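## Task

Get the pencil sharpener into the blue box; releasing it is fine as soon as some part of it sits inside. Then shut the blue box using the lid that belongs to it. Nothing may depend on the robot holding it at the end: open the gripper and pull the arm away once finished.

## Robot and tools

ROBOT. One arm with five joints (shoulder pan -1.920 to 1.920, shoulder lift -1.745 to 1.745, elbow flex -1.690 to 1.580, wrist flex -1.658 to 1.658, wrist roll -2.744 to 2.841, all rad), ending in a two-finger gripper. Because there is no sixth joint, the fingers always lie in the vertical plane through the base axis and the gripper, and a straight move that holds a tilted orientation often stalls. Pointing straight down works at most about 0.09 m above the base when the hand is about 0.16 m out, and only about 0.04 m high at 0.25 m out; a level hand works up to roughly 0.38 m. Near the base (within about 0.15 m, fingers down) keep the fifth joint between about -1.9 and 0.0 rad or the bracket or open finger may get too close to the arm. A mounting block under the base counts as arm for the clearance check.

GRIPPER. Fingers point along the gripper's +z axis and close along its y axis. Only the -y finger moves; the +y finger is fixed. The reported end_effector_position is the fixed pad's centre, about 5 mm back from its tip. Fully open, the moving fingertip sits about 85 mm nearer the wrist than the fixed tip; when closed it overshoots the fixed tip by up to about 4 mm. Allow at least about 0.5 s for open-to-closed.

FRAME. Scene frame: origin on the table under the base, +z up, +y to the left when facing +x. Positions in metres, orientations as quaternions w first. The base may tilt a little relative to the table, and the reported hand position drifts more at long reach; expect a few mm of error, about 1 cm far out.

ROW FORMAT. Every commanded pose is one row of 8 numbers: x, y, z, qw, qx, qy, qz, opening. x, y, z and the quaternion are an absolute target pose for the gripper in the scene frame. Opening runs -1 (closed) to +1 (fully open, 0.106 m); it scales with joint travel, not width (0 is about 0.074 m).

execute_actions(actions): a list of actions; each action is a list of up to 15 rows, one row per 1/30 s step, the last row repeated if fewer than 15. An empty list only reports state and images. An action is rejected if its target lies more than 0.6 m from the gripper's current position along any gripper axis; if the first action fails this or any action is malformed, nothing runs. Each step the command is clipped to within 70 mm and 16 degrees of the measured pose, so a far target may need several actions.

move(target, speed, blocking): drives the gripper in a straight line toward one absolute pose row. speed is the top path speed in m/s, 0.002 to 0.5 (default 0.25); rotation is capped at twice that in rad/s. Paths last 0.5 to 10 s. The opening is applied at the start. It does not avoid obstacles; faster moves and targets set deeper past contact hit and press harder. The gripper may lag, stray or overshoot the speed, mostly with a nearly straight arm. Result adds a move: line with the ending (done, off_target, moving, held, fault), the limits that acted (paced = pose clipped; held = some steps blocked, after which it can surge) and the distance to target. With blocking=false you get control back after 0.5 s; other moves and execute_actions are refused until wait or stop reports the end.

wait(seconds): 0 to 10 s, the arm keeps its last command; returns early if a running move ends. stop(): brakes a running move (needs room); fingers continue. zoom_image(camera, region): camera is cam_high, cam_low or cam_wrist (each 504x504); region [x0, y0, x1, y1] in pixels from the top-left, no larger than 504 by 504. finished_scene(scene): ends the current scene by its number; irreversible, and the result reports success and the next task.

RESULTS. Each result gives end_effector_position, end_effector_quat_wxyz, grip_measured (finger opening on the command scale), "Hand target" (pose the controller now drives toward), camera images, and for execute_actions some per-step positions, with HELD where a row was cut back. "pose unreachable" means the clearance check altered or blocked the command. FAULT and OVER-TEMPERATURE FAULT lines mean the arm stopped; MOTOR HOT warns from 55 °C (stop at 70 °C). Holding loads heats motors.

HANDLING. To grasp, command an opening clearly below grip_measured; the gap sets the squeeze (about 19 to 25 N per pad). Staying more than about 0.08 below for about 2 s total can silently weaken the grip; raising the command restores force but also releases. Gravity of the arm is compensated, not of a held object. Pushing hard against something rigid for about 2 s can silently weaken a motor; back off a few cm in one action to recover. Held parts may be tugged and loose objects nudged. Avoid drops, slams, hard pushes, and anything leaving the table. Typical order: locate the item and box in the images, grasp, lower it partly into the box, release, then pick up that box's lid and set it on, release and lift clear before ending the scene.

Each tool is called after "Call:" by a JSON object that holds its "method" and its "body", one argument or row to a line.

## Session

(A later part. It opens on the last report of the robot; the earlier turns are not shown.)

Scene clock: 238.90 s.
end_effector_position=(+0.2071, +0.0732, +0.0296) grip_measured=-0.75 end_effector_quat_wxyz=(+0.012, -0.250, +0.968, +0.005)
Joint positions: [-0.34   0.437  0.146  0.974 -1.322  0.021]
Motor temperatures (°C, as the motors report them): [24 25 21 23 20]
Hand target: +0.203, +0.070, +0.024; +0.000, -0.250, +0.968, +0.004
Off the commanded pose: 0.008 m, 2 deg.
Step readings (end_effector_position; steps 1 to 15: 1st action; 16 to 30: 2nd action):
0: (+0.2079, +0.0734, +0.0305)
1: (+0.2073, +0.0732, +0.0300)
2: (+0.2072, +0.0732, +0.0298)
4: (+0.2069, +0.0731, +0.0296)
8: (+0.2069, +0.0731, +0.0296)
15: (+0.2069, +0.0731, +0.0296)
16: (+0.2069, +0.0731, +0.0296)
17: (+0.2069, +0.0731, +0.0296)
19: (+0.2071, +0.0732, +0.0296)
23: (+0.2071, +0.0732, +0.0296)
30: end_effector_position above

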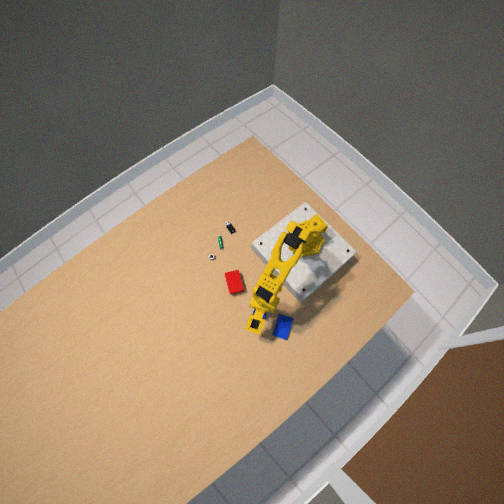

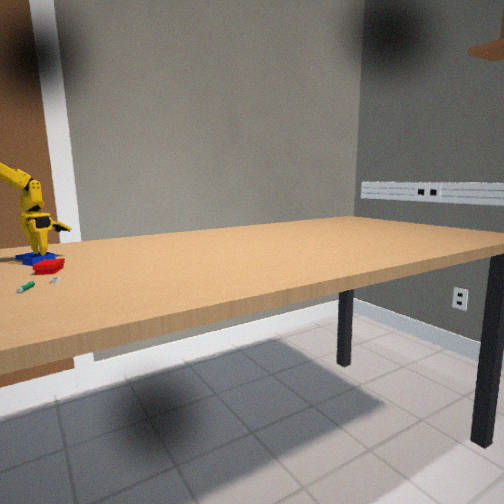

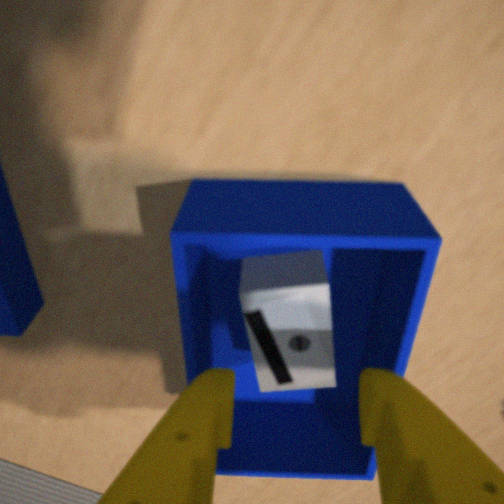

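Call:
{"method": "move", "body": {
  "target": [0.205,0.072,0.06,0,-0.25,0.968,0,-0.74],
  "speed": 0.06
}}

Call:
{"method": "move", "body": {
  "target": [0.184,0.166,0.055,0,-0.25,0.968,0,-0.15],
  "speed": 0.15
}}

Call:
{"method": "move", "body": {
  "target": [0.183,0.162,0.02,0,-0.25,0.968,0,-0.15],
  "speed": 0.05
}}

Scene clock: 246.60 s.
end_effector_position=(+0.2032, +0.0717, +0.0569) grip_measured=-0.75 end_effector_quat_wxyz=(-0.005, -0.250, +0.968, +0.004)
Joint positions: [-0.34   0.344  0.068  1.179 -1.322  0.021]
Motor temperatures (°C, as the motors report them): [24 25 21 23 20]
Hand target: +0.204, +0.072, +0.060; -0.001, -0.250, +0.968, +0.004
Off the commanded pose: 0.004 m, 1 deg.
move: done

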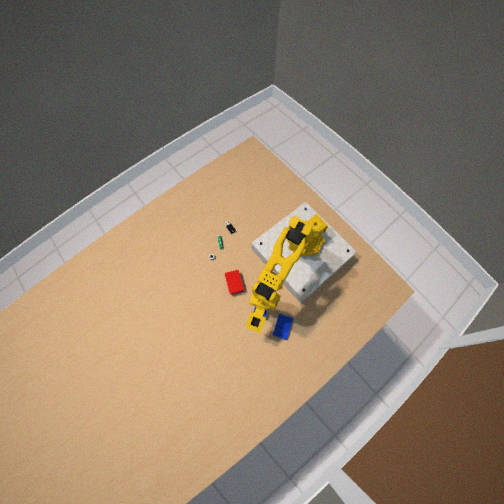

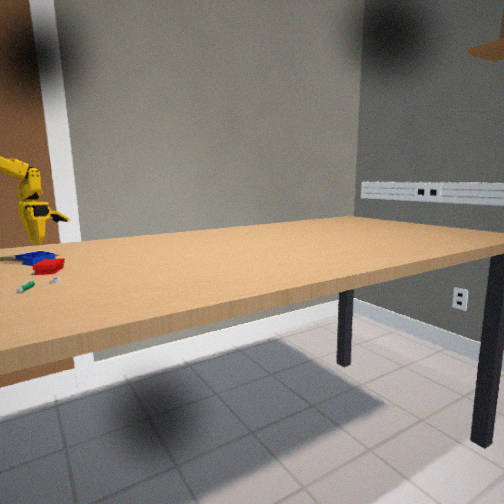

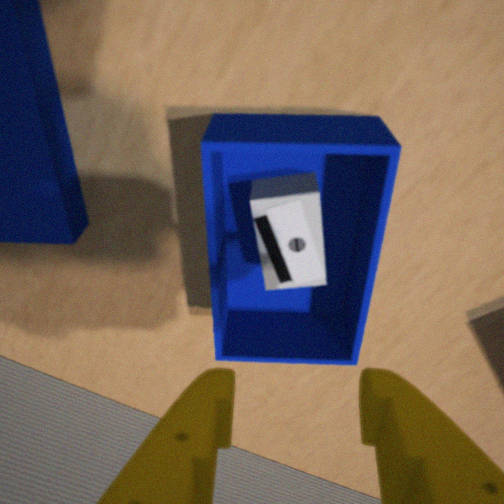

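Scene clock: 247.73 s.
end_effector_position=(+0.1890, +0.1677, +0.0597) grip_measured=-0.16 end_effector_quat_wxyz=(+0.012, -0.250, +0.968, +0.008)
Joint positions: [-0.731  0.598 -0.351  1.308 -1.712  0.063]
Motor temperatures (°C, as the motors report them): [24 25 21 23 20]
Hand target: +0.186, +0.168, +0.056; +0.001, -0.249, +0.968, +0.002
Off the commanded pose: 0.007 m, 2 deg.
move: done

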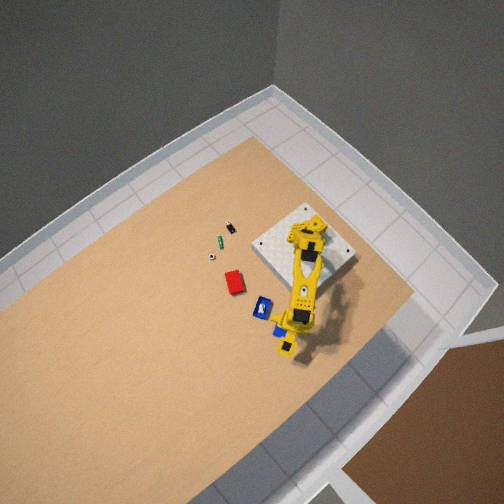

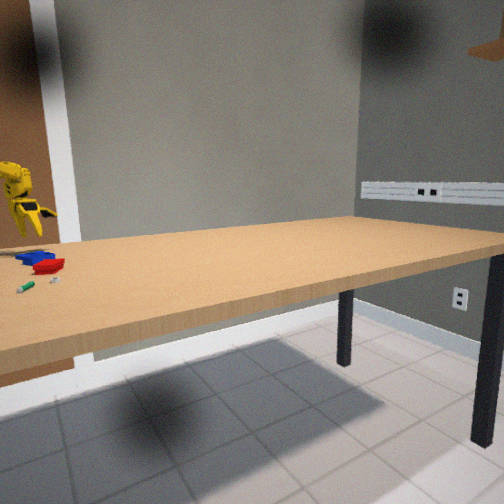

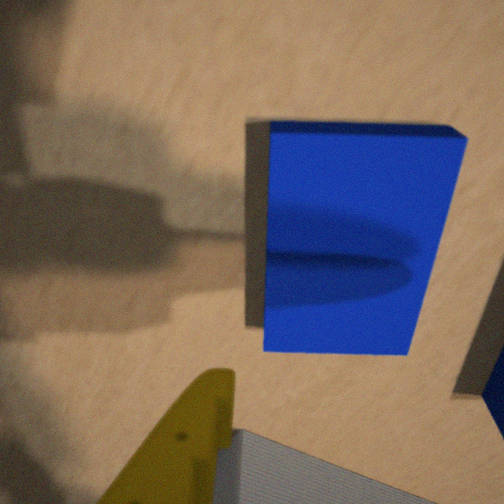

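Scene clock: 248.83 s.
end_effector_position=(+0.1865, +0.1658, +0.0270) grip_measured=-0.16 end_effector_quat_wxyz=(+0.011, -0.250, +0.968, +0.007)
Joint positions: [-0.731  0.67  -0.219  1.107 -1.712  0.063]
Motor temperatures (°C, as the motors report them): [24 25 21 23 20]
Hand target: +0.183, +0.163, +0.020; -0.001, -0.250, +0.968, +0.001
Off the commanded pose: 0.009 m, 1 deg.
move: done

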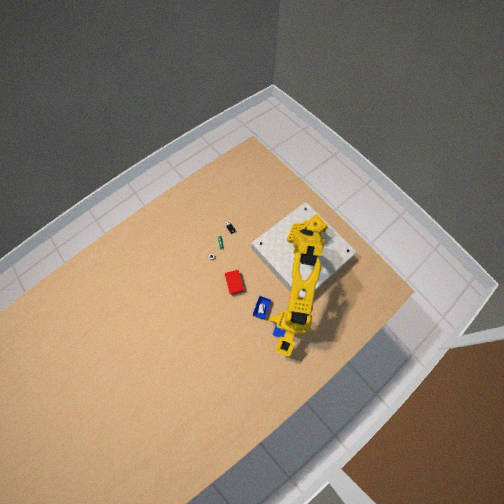

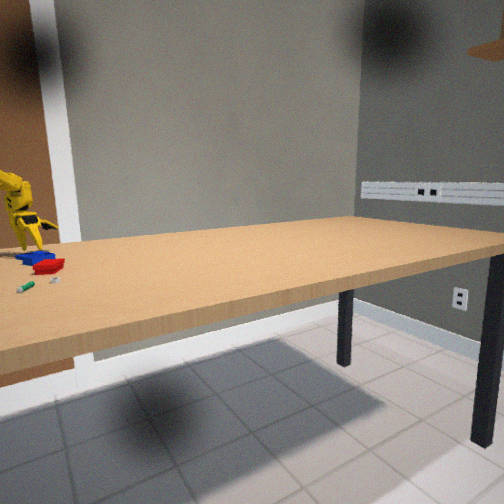

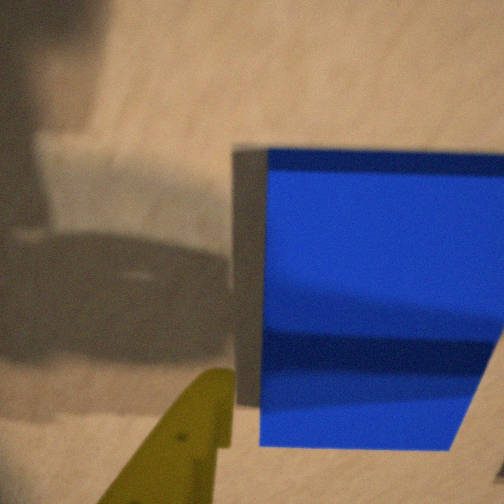

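Call:
{"method": "move", "body": {
  "target": [0.183,0.159,-0.002,0,-0.25,0.968,0,-0.15],
  "speed": 0.03
}}

Call:
{"method": "execute_actions", "body": {
  "actions": [
    [[0.183,0.159,-0.002,0,-0.25,0.968,0,-0.36]],
    [[0.183,0.159,-0.002,0,-0.25,0.968,0,-0.44]],
    [[0.183,0.159,-0.002,0,-0.25,0.968,0,-0.51]]
  ]
}}

Scene clock: 255.90 s.
end_effector_position=(+0.1879, +0.1665, +0.0097) grip_measured=-0.16 end_effector_quat_wxyz=(+0.019, -0.250, +0.968, +0.011)
Joint positions: [-0.73   0.733 -0.187  0.995 -1.71   0.063]
Motor temperatures (°C, as the motors report them): [24 25 21 23 20]
Hand target: +0.183, +0.160, -0.001; -0.000, -0.251, +0.968, +0.002
Off the commanded pose: 0.015 m, 2 deg.
move: off_target

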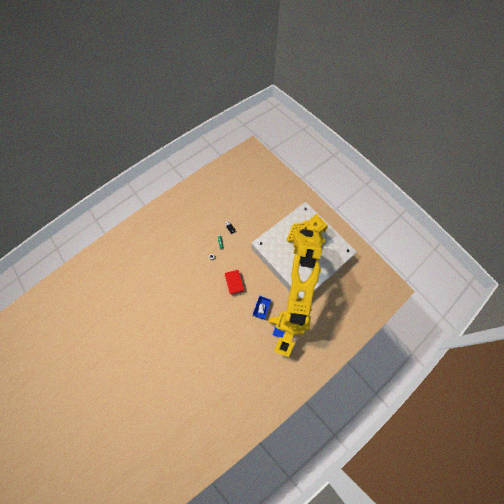

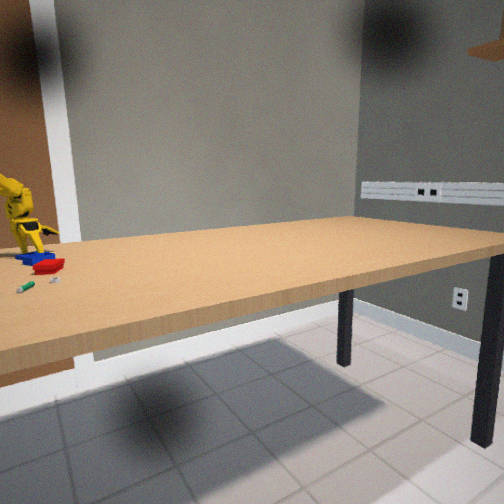

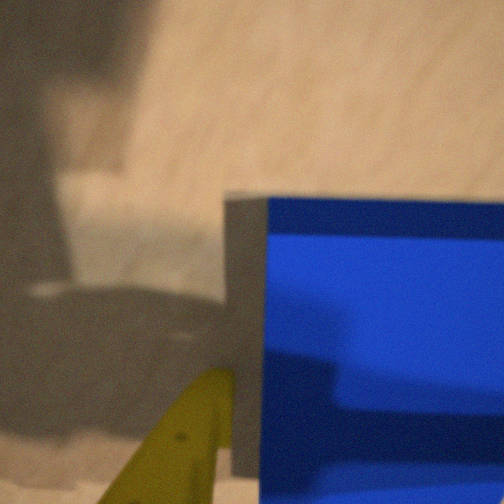

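Scene clock: 257.40 s.
end_effector_position=(+0.1880, +0.1661, +0.0093) grip_measured=-0.46 end_effector_quat_wxyz=(+0.019, -0.250, +0.968, +0.011)
Joint positions: [-0.728  0.733 -0.184  0.992 -1.71   0.042]
Motor temperatures (°C, as the motors report them): [24 25 21 23 20]
Hand target: +0.183, +0.159, -0.002; -0.000, -0.251, +0.968, +0.002
Off the commanded pose: 0.014 m, 2 deg.
Step readings (end_effector_position; steps 1 to 15: 1st action; 16 to 30: 2nd action; 31 to 45: 3rd action):
0: (+0.1879, +0.1665, +0.0097)
1: (+0.1876, +0.1663, +0.0095)
2: (+0.1881, +0.1662, +0.0095)
4: (+0.1878, +0.1660, +0.0093)
8: (+0.1878, +0.1660, +0.0093)
15: (+0.1878, +0.1660, +0.0093)
16: (+0.1878, +0.1660, +0.0093)
17: (+0.1878, +0.1660, +0.0093)
19: (+0.1878, +0.1660, +0.0093)
23: (+0.1878, +0.1660, +0.0093)
30: (+0.1878, +0.1660, +0.0093)
31: (+0.1878, +0.1660, +0.0093)
32: (+0.1878, +0.1660, +0.0093)
34: (+0.1880, +0.1661, +0.0093)
38: (+0.1880, +0.1661, +0.0093)
45: end_effector_position above

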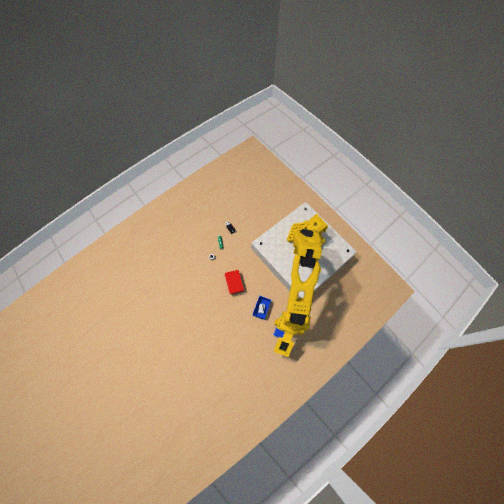

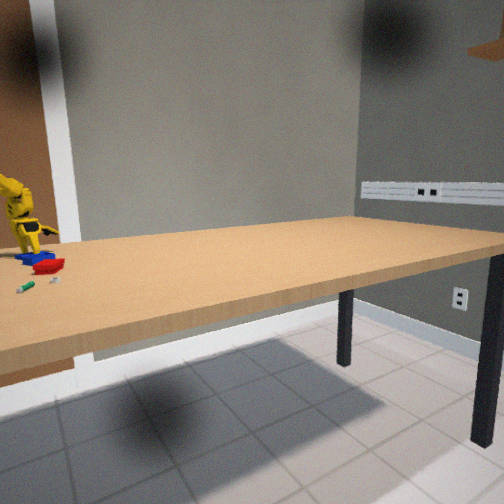

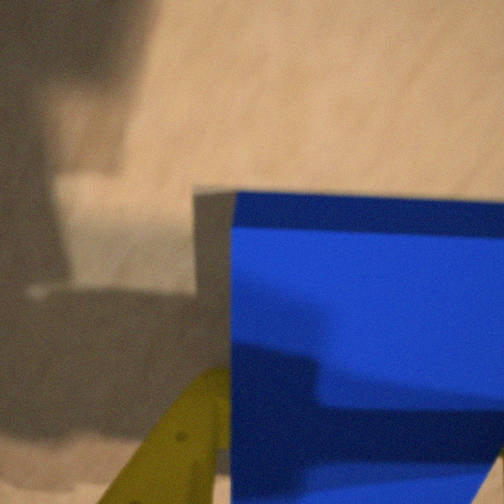

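Call:
{"method": "move", "body": {
  "target": [0.185,0.163,0.055,0,-0.25,0.968,0,-0.53],
  "speed": 0.06
}}

Call:
{"method": "move", "body": {
  "target": [0.197,0.082,0.05,0,-0.25,0.968,0,-0.53],
  "speed": 0.1
}}

Call:
{"method": "move", "body": {
  "target": [0.196,0.081,0.03,0,-0.25,0.968,0,-0.53],
  "speed": 0.03
}}

Call:
{"method": "zoom_image", "body": {
  "camera": "cam_high",
  "region": [220,270,310,360]
}}

Call:
{"method": "zoom_image", "body": {
  "camera": "cam_low",
  "region": [0,200,100,290]
}}

Scene clock: 267.80 s.
end_effector_position=(+0.1833, +0.1620, +0.0514) grip_measured=-0.46 end_effector_quat_wxyz=(-0.004, -0.250, +0.968, -0.000)
Joint positions: [-0.728  0.595 -0.283  1.28  -1.71   0.042]
Motor temperatures (°C, as the motors report them): [24 25 21 23 20]
Hand target: +0.184, +0.163, +0.055; -0.000, -0.250, +0.968, +0.002
Off the commanded pose: 0.004 m, 0 deg.
move: done

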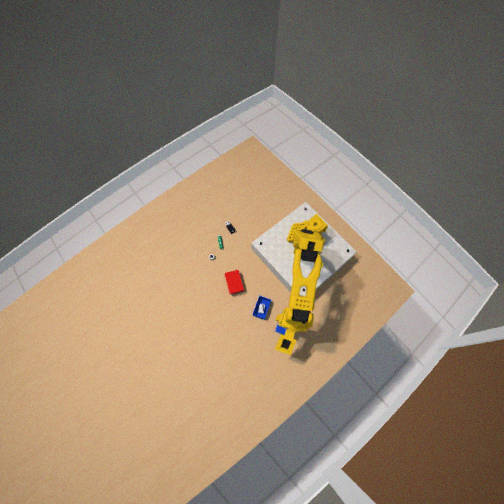

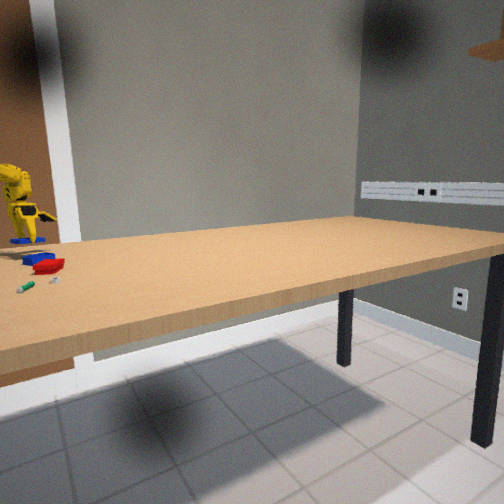

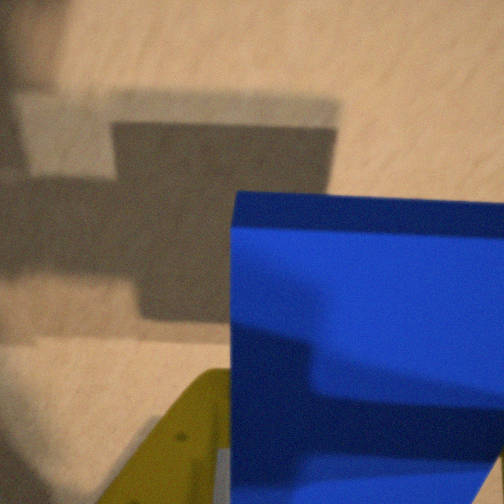

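Scene clock: 269.00 s.
end_effector_position=(+0.1959, +0.0825, +0.0494) grip_measured=-0.46 end_effector_quat_wxyz=(-0.002, -0.249, +0.968, +0.004)
Joint positions: [-0.398  0.336  0.14   1.11  -1.382  0.042]
Motor temperatures (°C, as the motors report them): [24 25 21 23 20]
Hand target: +0.196, +0.081, +0.049; -0.000, -0.250, +0.968, +0.004
Off the commanded pose: 0.001 m, 0 deg.
move: done

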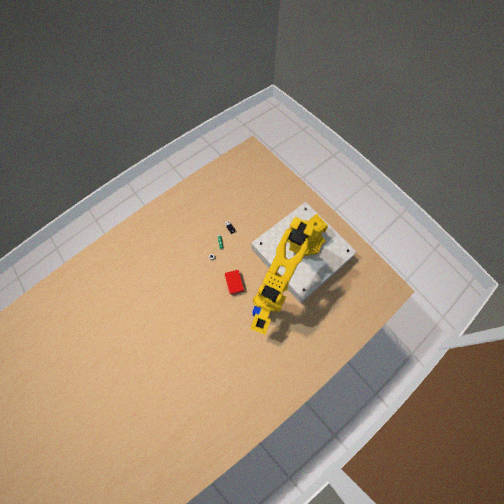

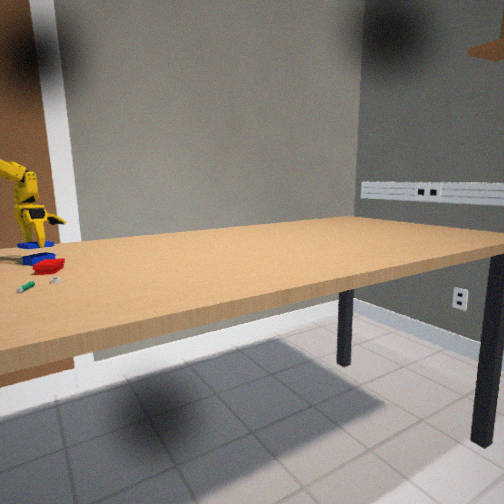

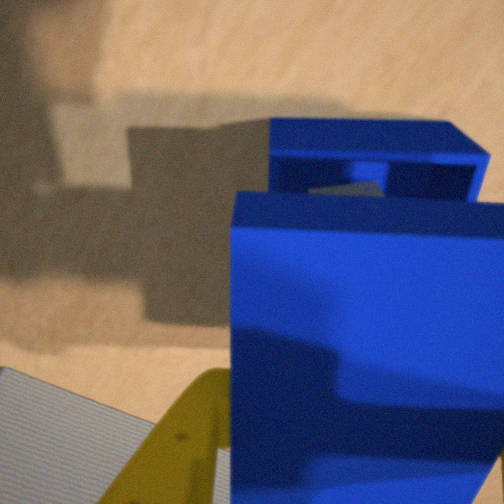

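Scene clock: 269.90 s.
end_effector_position=(+0.1999, +0.0842, +0.0359) grip_measured=-0.46 end_effector_quat_wxyz=(+0.011, -0.249, +0.968, +0.005)
Joint positions: [-0.398  0.388  0.172  0.998 -1.382  0.042]
Motor temperatures (°C, as the motors report them): [24 25 21 23 20]
Hand target: +0.196, +0.081, +0.030; -0.002, -0.250, +0.968, +0.004
Off the commanded pose: 0.008 m, 1 deg.
move: done

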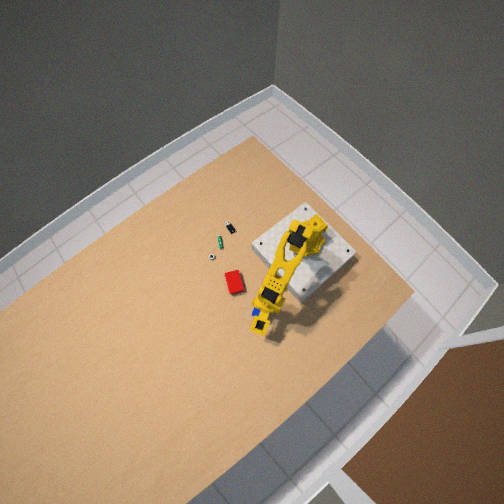

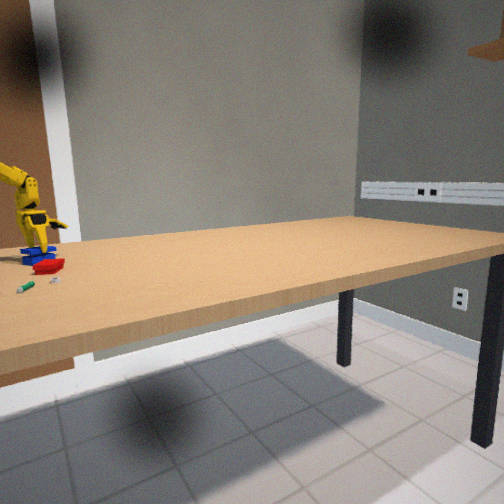

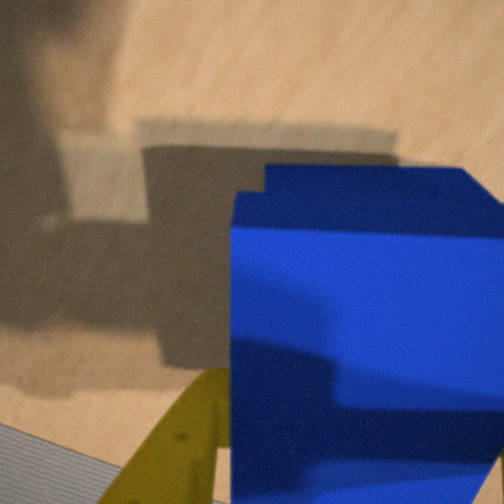

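Region (220, 270, 310, 360) of cam_high's 504x504 image, scaled by 5.600, with more detail than that image has.

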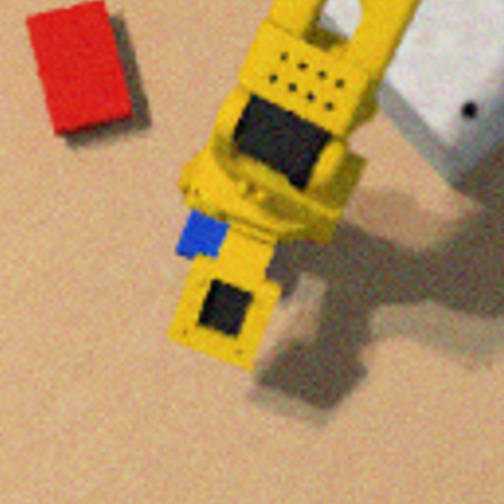

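Region (0, 200, 100, 290) of cam_low's 504x504 image, scaled by 5.040, with more detail than that image has; it fills the top 454 rows of this view, and the rest is white.

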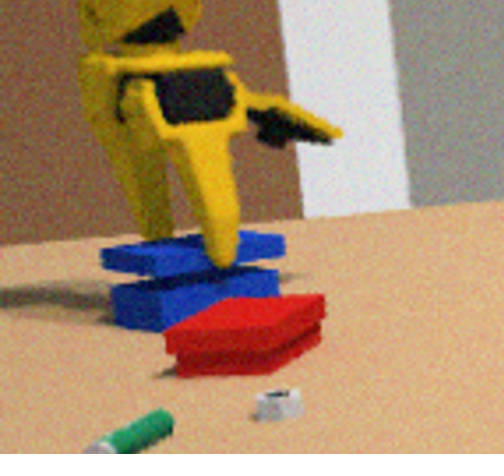

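Call:
{"method": "move", "body": {
  "target": [0.1975,0.078,0.028,0,-0.25,0.968,0,-0.53],
  "speed": 0.01
}}

Call:
{"method": "move", "body": {
  "target": [0.1965,0.0775,0.006,0,-0.25,0.968,0,-0.53],
  "speed": 0.01
}}

Call:
{"method": "zoom_image", "body": {
  "camera": "cam_low",
  "region": [0,200,100,290]
}}

Scene clock: 283.83 s.
end_effector_position=(+0.2019, +0.0813, +0.0342) grip_measured=-0.46 end_effector_quat_wxyz=(+0.014, -0.248, +0.969, +0.005)
Joint positions: [-0.383  0.396  0.174  0.984 -1.368  0.042]
Motor temperatures (°C, as the motors report them): [24 25 21 23 20]
Hand target: +0.198, +0.078, +0.028; -0.000, -0.249, +0.968, +0.004
Off the commanded pose: 0.008 m, 2 deg.
move: done

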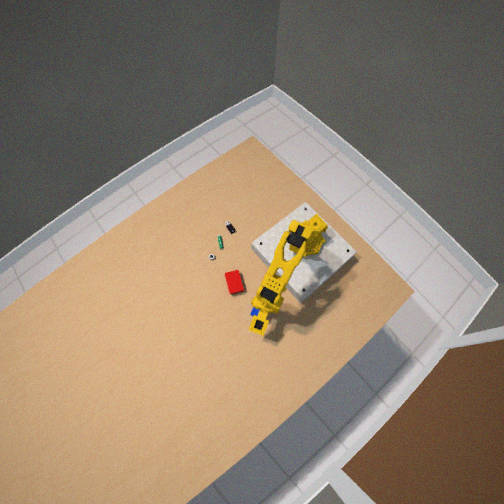

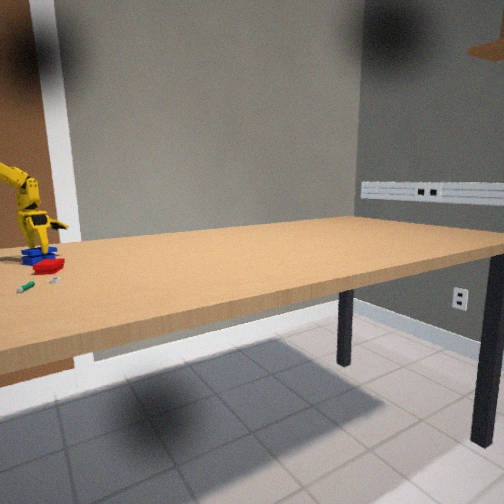

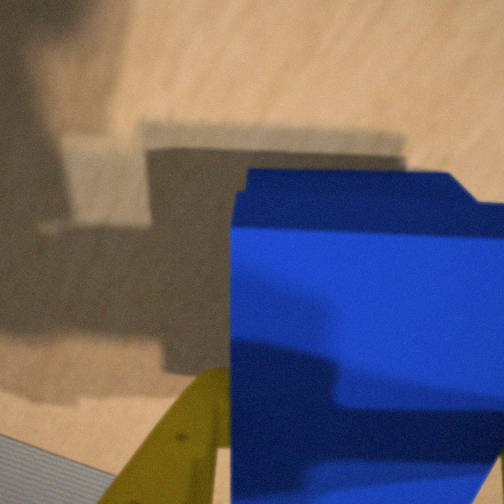

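Scene clock: 286.97 s.
end_effector_position=(+0.2038, +0.0818, +0.0262) grip_measured=-0.46 end_effector_quat_wxyz=(+0.024, -0.248, +0.968, +0.006)
Joint positions: [-0.381  0.422  0.203  0.908 -1.366  0.042]
Motor temperatures (°C, as the motors report them): [24 25 21 23 20]
Hand target: +0.195, +0.077, +0.008; -0.001, -0.250, +0.968, +0.004
Off the commanded pose: 0.022 m, 3 deg.
move: off_target

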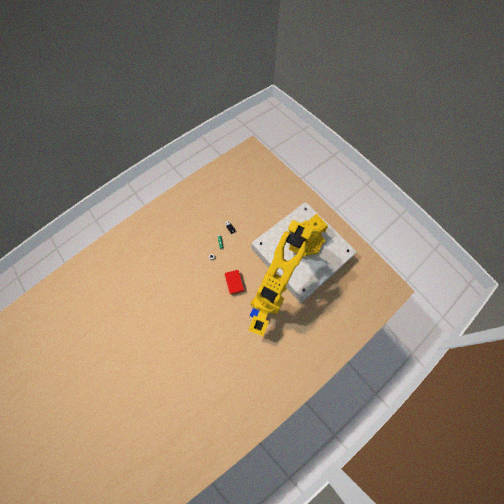

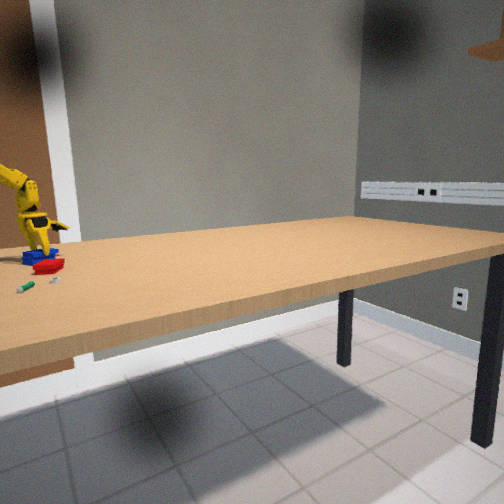

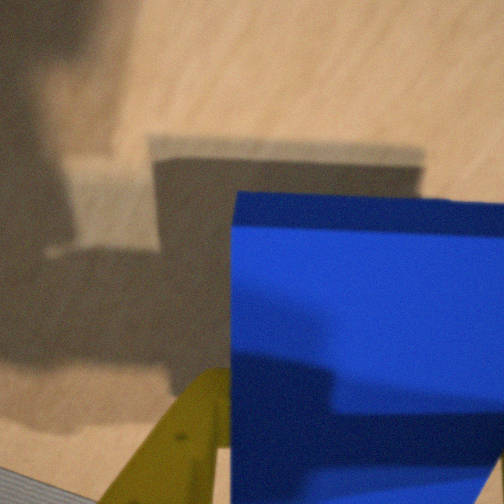

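Region (0, 200, 100, 290) of cam_low's 504x504 image, scaled by 5.040, with more detail than that image has; it fills the top 454 rows of this view, and the rest is white.

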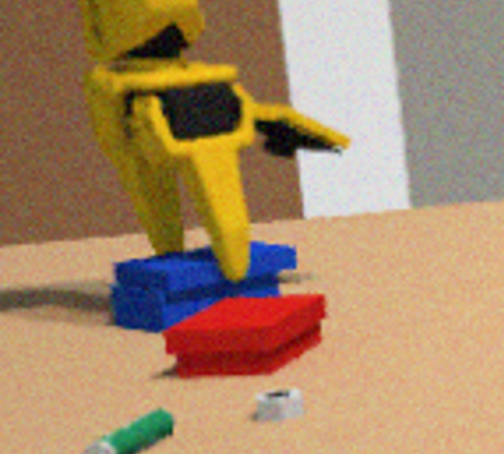

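Call:
{"method": "move", "body": {
  "target": [0.197,0.078,0.034,0,-0.25,0.968,0,-0.53],
  "speed": 0.02
}}

Call:
{"method": "move", "body": {
  "target": [0.191,0.0745,0.025,0,-0.25,0.968,0,-0.53],
  "speed": 0.01
}}

Call:
{"method": "zoom_image", "body": {
  "camera": "cam_low",
  "region": [0,200,100,290]
}}

Scene clock: 299.57 s.
end_effector_position=(+0.1950, +0.0785, +0.0307) grip_measured=-0.46 end_effector_quat_wxyz=(-0.005, -0.248, +0.969, +0.003)
Joint positions: [-0.381  0.4    0.197  0.994 -1.366  0.042]
Motor temperatures (°C, as the motors report them): [24 25 21 23 20]
Hand target: +0.197, +0.078, +0.034; -0.001, -0.250, +0.968, +0.004
Off the commanded pose: 0.004 m, 1 deg.
move: done

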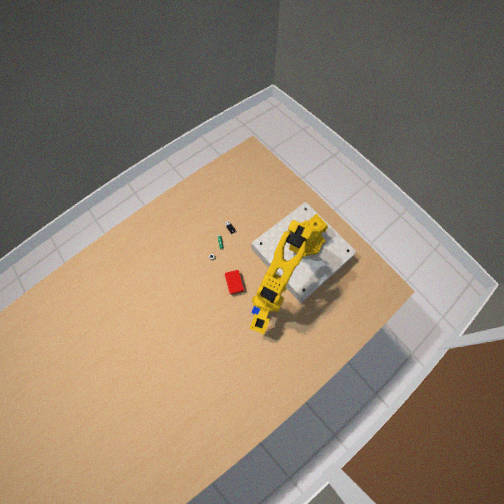

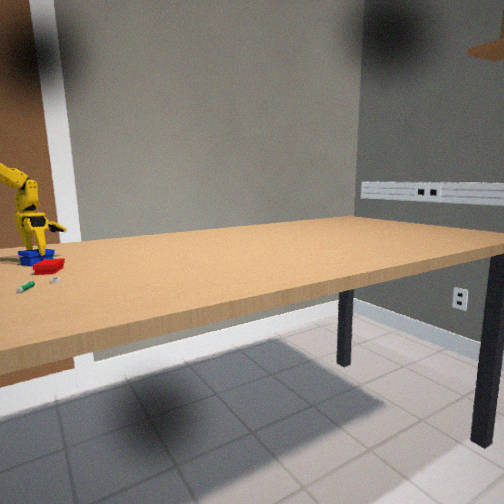

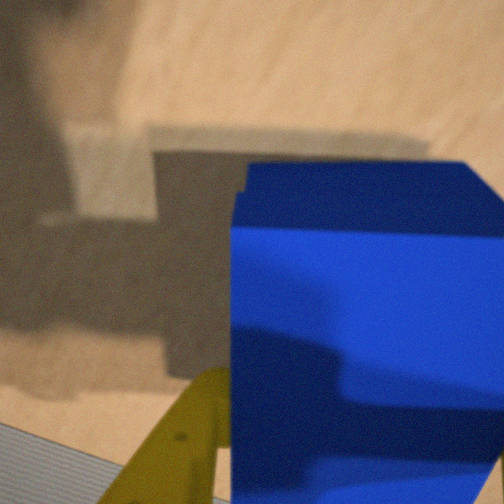

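Scene clock: 300.60 s.
end_effector_position=(+0.1952, +0.0783, +0.0288) grip_measured=-0.46 end_effector_quat_wxyz=(+0.011, -0.250, +0.968, +0.005)
Joint positions: [-0.38   0.374  0.255  0.931 -1.362  0.042]
Motor temperatures (°C, as the motors report them): [24 25 21 23 20]
Hand target: +0.191, +0.075, +0.025; +0.001, -0.250, +0.968, +0.004
Off the commanded pose: 0.007 m, 1 deg.
move: done

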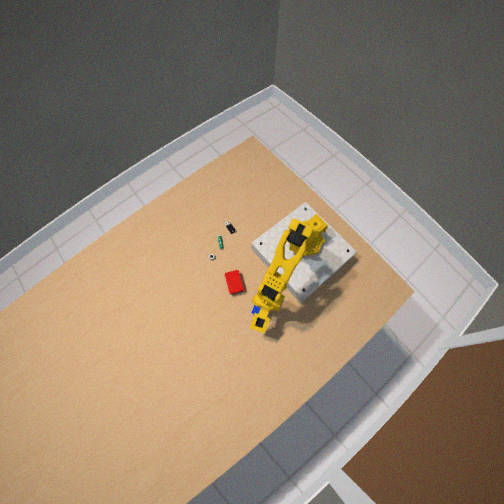

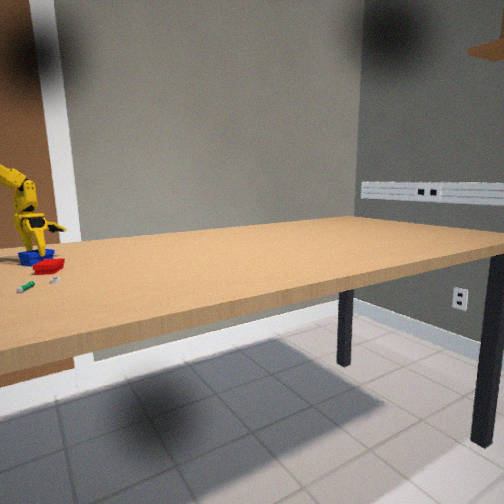

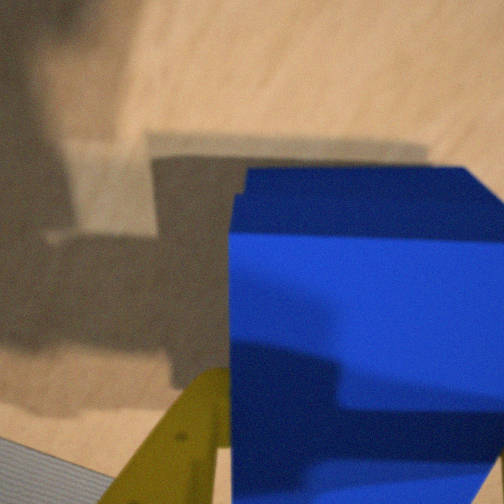

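Region (0, 200, 100, 290) of cam_low's 504x504 image, scaled by 5.040, with more detail than that image has; it fills the top 454 rows of this view, and the rest is white.

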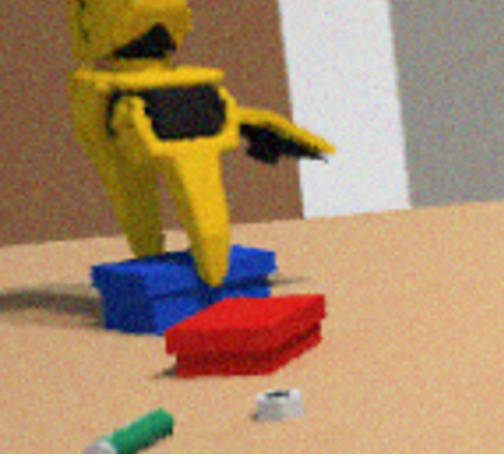

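Call:
{"method": "move", "body": {
  "target": [0.190,0.0745,0.004,0,-0.25,0.968,0,-0.53],
  "speed": 0.01
}}

Call:
{"method": "zoom_image", "body": {
  "camera": "cam_low",
  "region": [0,200,100,290]
}}

Scene clock: 308.83 s.
end_effector_position=(+0.1972, +0.0787, +0.0253) grip_measured=-0.46 end_effector_quat_wxyz=(+0.024, -0.249, +0.968, +0.006)
Joint positions: [-0.378  0.376  0.284  0.874 -1.362  0.042]
Motor temperatures (°C, as the motors report them): [24 25 21 23 20]
Hand target: +0.189, +0.074, +0.006; -0.001, -0.250, +0.968, +0.004
Off the commanded pose: 0.023 m, 3 deg.
move: off_target

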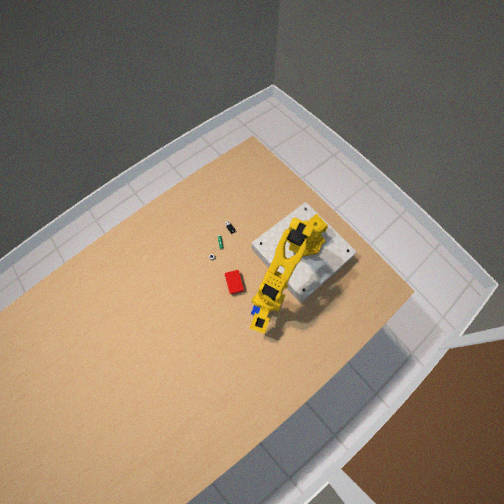

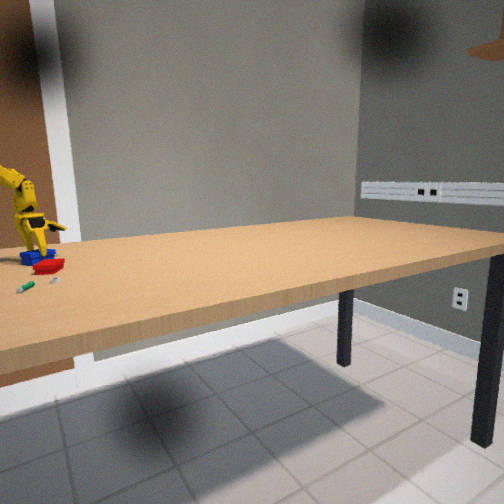

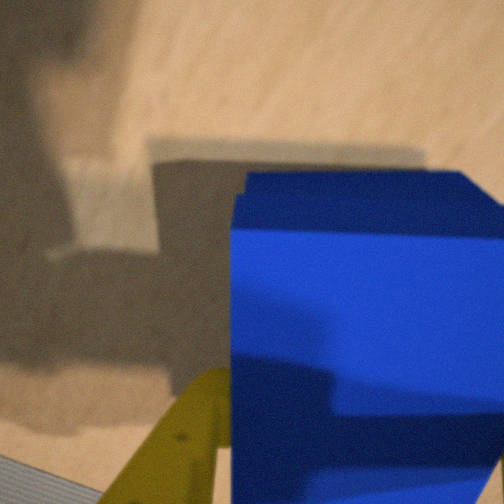

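Region (0, 200, 100, 290) of cam_low's 504x504 image, scaled by 5.040, with more detail than that image has; it fills the top 454 rows of this view, and the rest is white.

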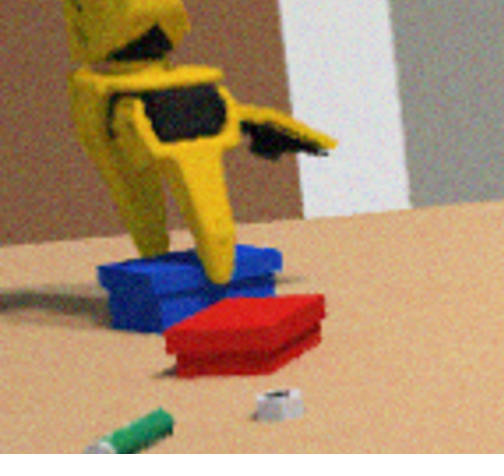

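Call:
{"method": "execute_actions", "body": {
  "actions": [
    [[0.193,0.076,0.018,0,-0.25,0.968,0,-0.3]],
    [[0.193,0.076,0.018,0,-0.25,0.968,0,-0.15]]
  ]
}}

Call:
{"method": "move", "body": {
  "target": [0.190,0.085,0.085,0,-0.25,0.968,0,-0.15],
  "speed": 0.05
}}

Call:
{"method": "zoom_image", "body": {
  "camera": "cam_low",
  "region": [0,200,100,290]
}}

Scene clock: 321.93 s.
end_effector_position=(+0.1954, +0.0781, +0.0207) grip_measured=-0.16 end_effector_quat_wxyz=(+0.012, -0.249, +0.968, +0.005)
Joint positions: [-0.378  0.413  0.266  0.88  -1.362  0.063]
Motor temperatures (°C, as the motors report them): [24 25 21 23 20]
Hand target: +0.193, +0.076, +0.018; -0.000, -0.250, +0.968, +0.004
Off the commanded pose: 0.004 m, 1 deg.
Step readings (end_effector_position; steps 1 to 15: 1st action; 16 to 30: 2nd action):
0: (+0.1972, +0.0787, +0.0253)
1: (+0.1972, +0.0787, +0.0253)
2: (+0.1976, +0.0788, +0.0255)
4: (+0.1975, +0.0788, +0.0237)
8: (+0.1953, +0.0780, +0.0208)
15: (+0.1954, +0.0781, +0.0207)
16: (+0.1954, +0.0781, +0.0207)
17: (+0.1954, +0.0781, +0.0207)
19: (+0.1954, +0.0781, +0.0207)
23: (+0.1954, +0.0781, +0.0207)
30: end_effector_position above

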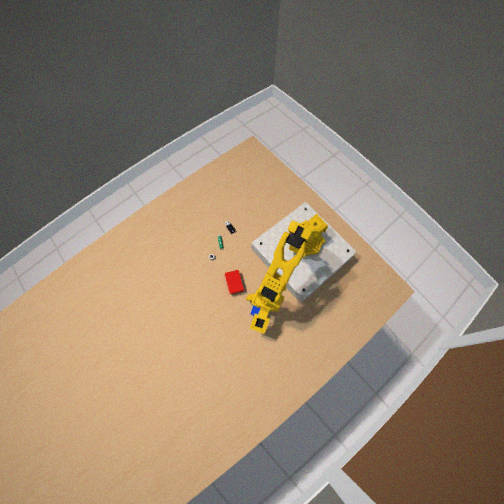

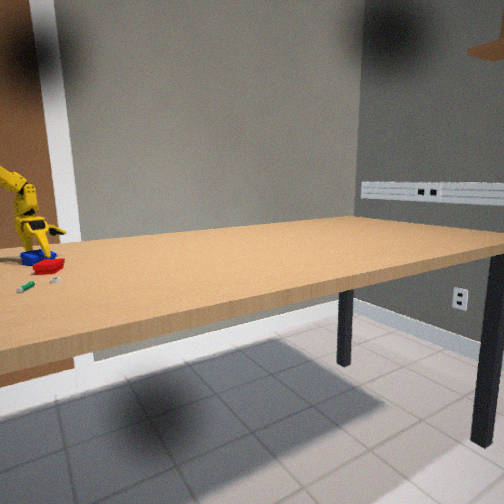

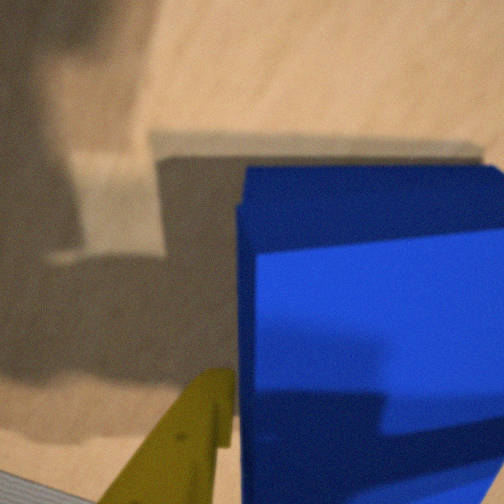

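Scene clock: 323.53 s.
end_effector_position=(+0.1890, +0.0830, +0.0820) grip_measured=-0.16 end_effector_quat_wxyz=(-0.004, -0.251, +0.968, +0.003)
Joint positions: [-0.414  0.196  0.085  1.308 -1.393  0.063]
Motor temperatures (°C, as the motors report them): [24 25 21 23 20]
Hand target: +0.189, +0.085, +0.085; -0.000, -0.250, +0.968, +0.004
Off the commanded pose: 0.004 m, 1 deg.
move: done

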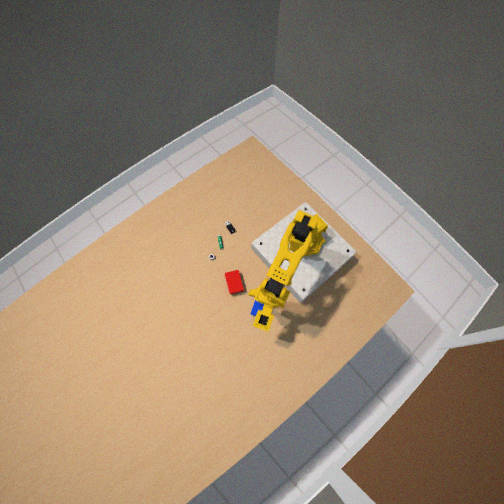

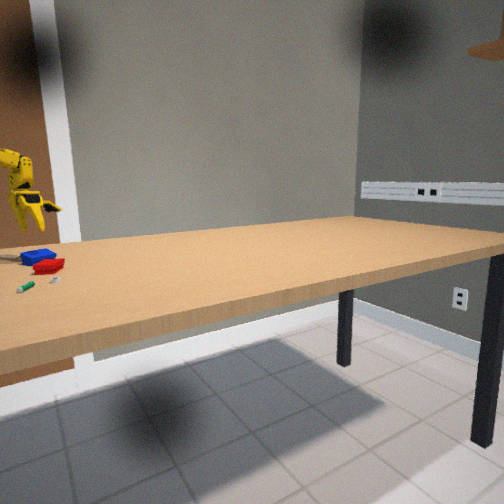

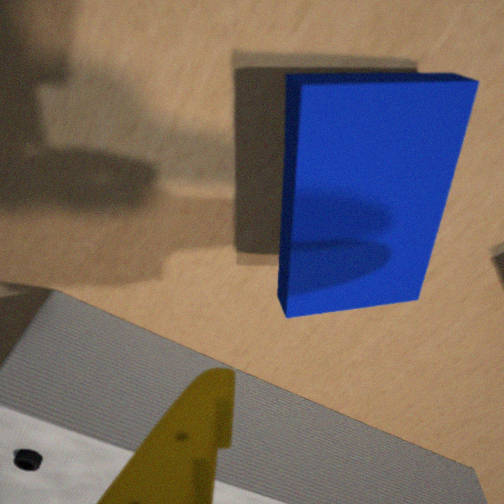

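Region (0, 200, 100, 290) of cam_low's 504x504 image, scaled by 5.040, with more detail than that image has; it fills the top 454 rows of this view, and the rest is white.

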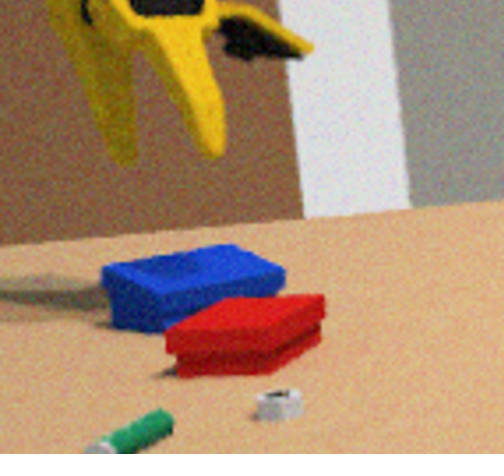

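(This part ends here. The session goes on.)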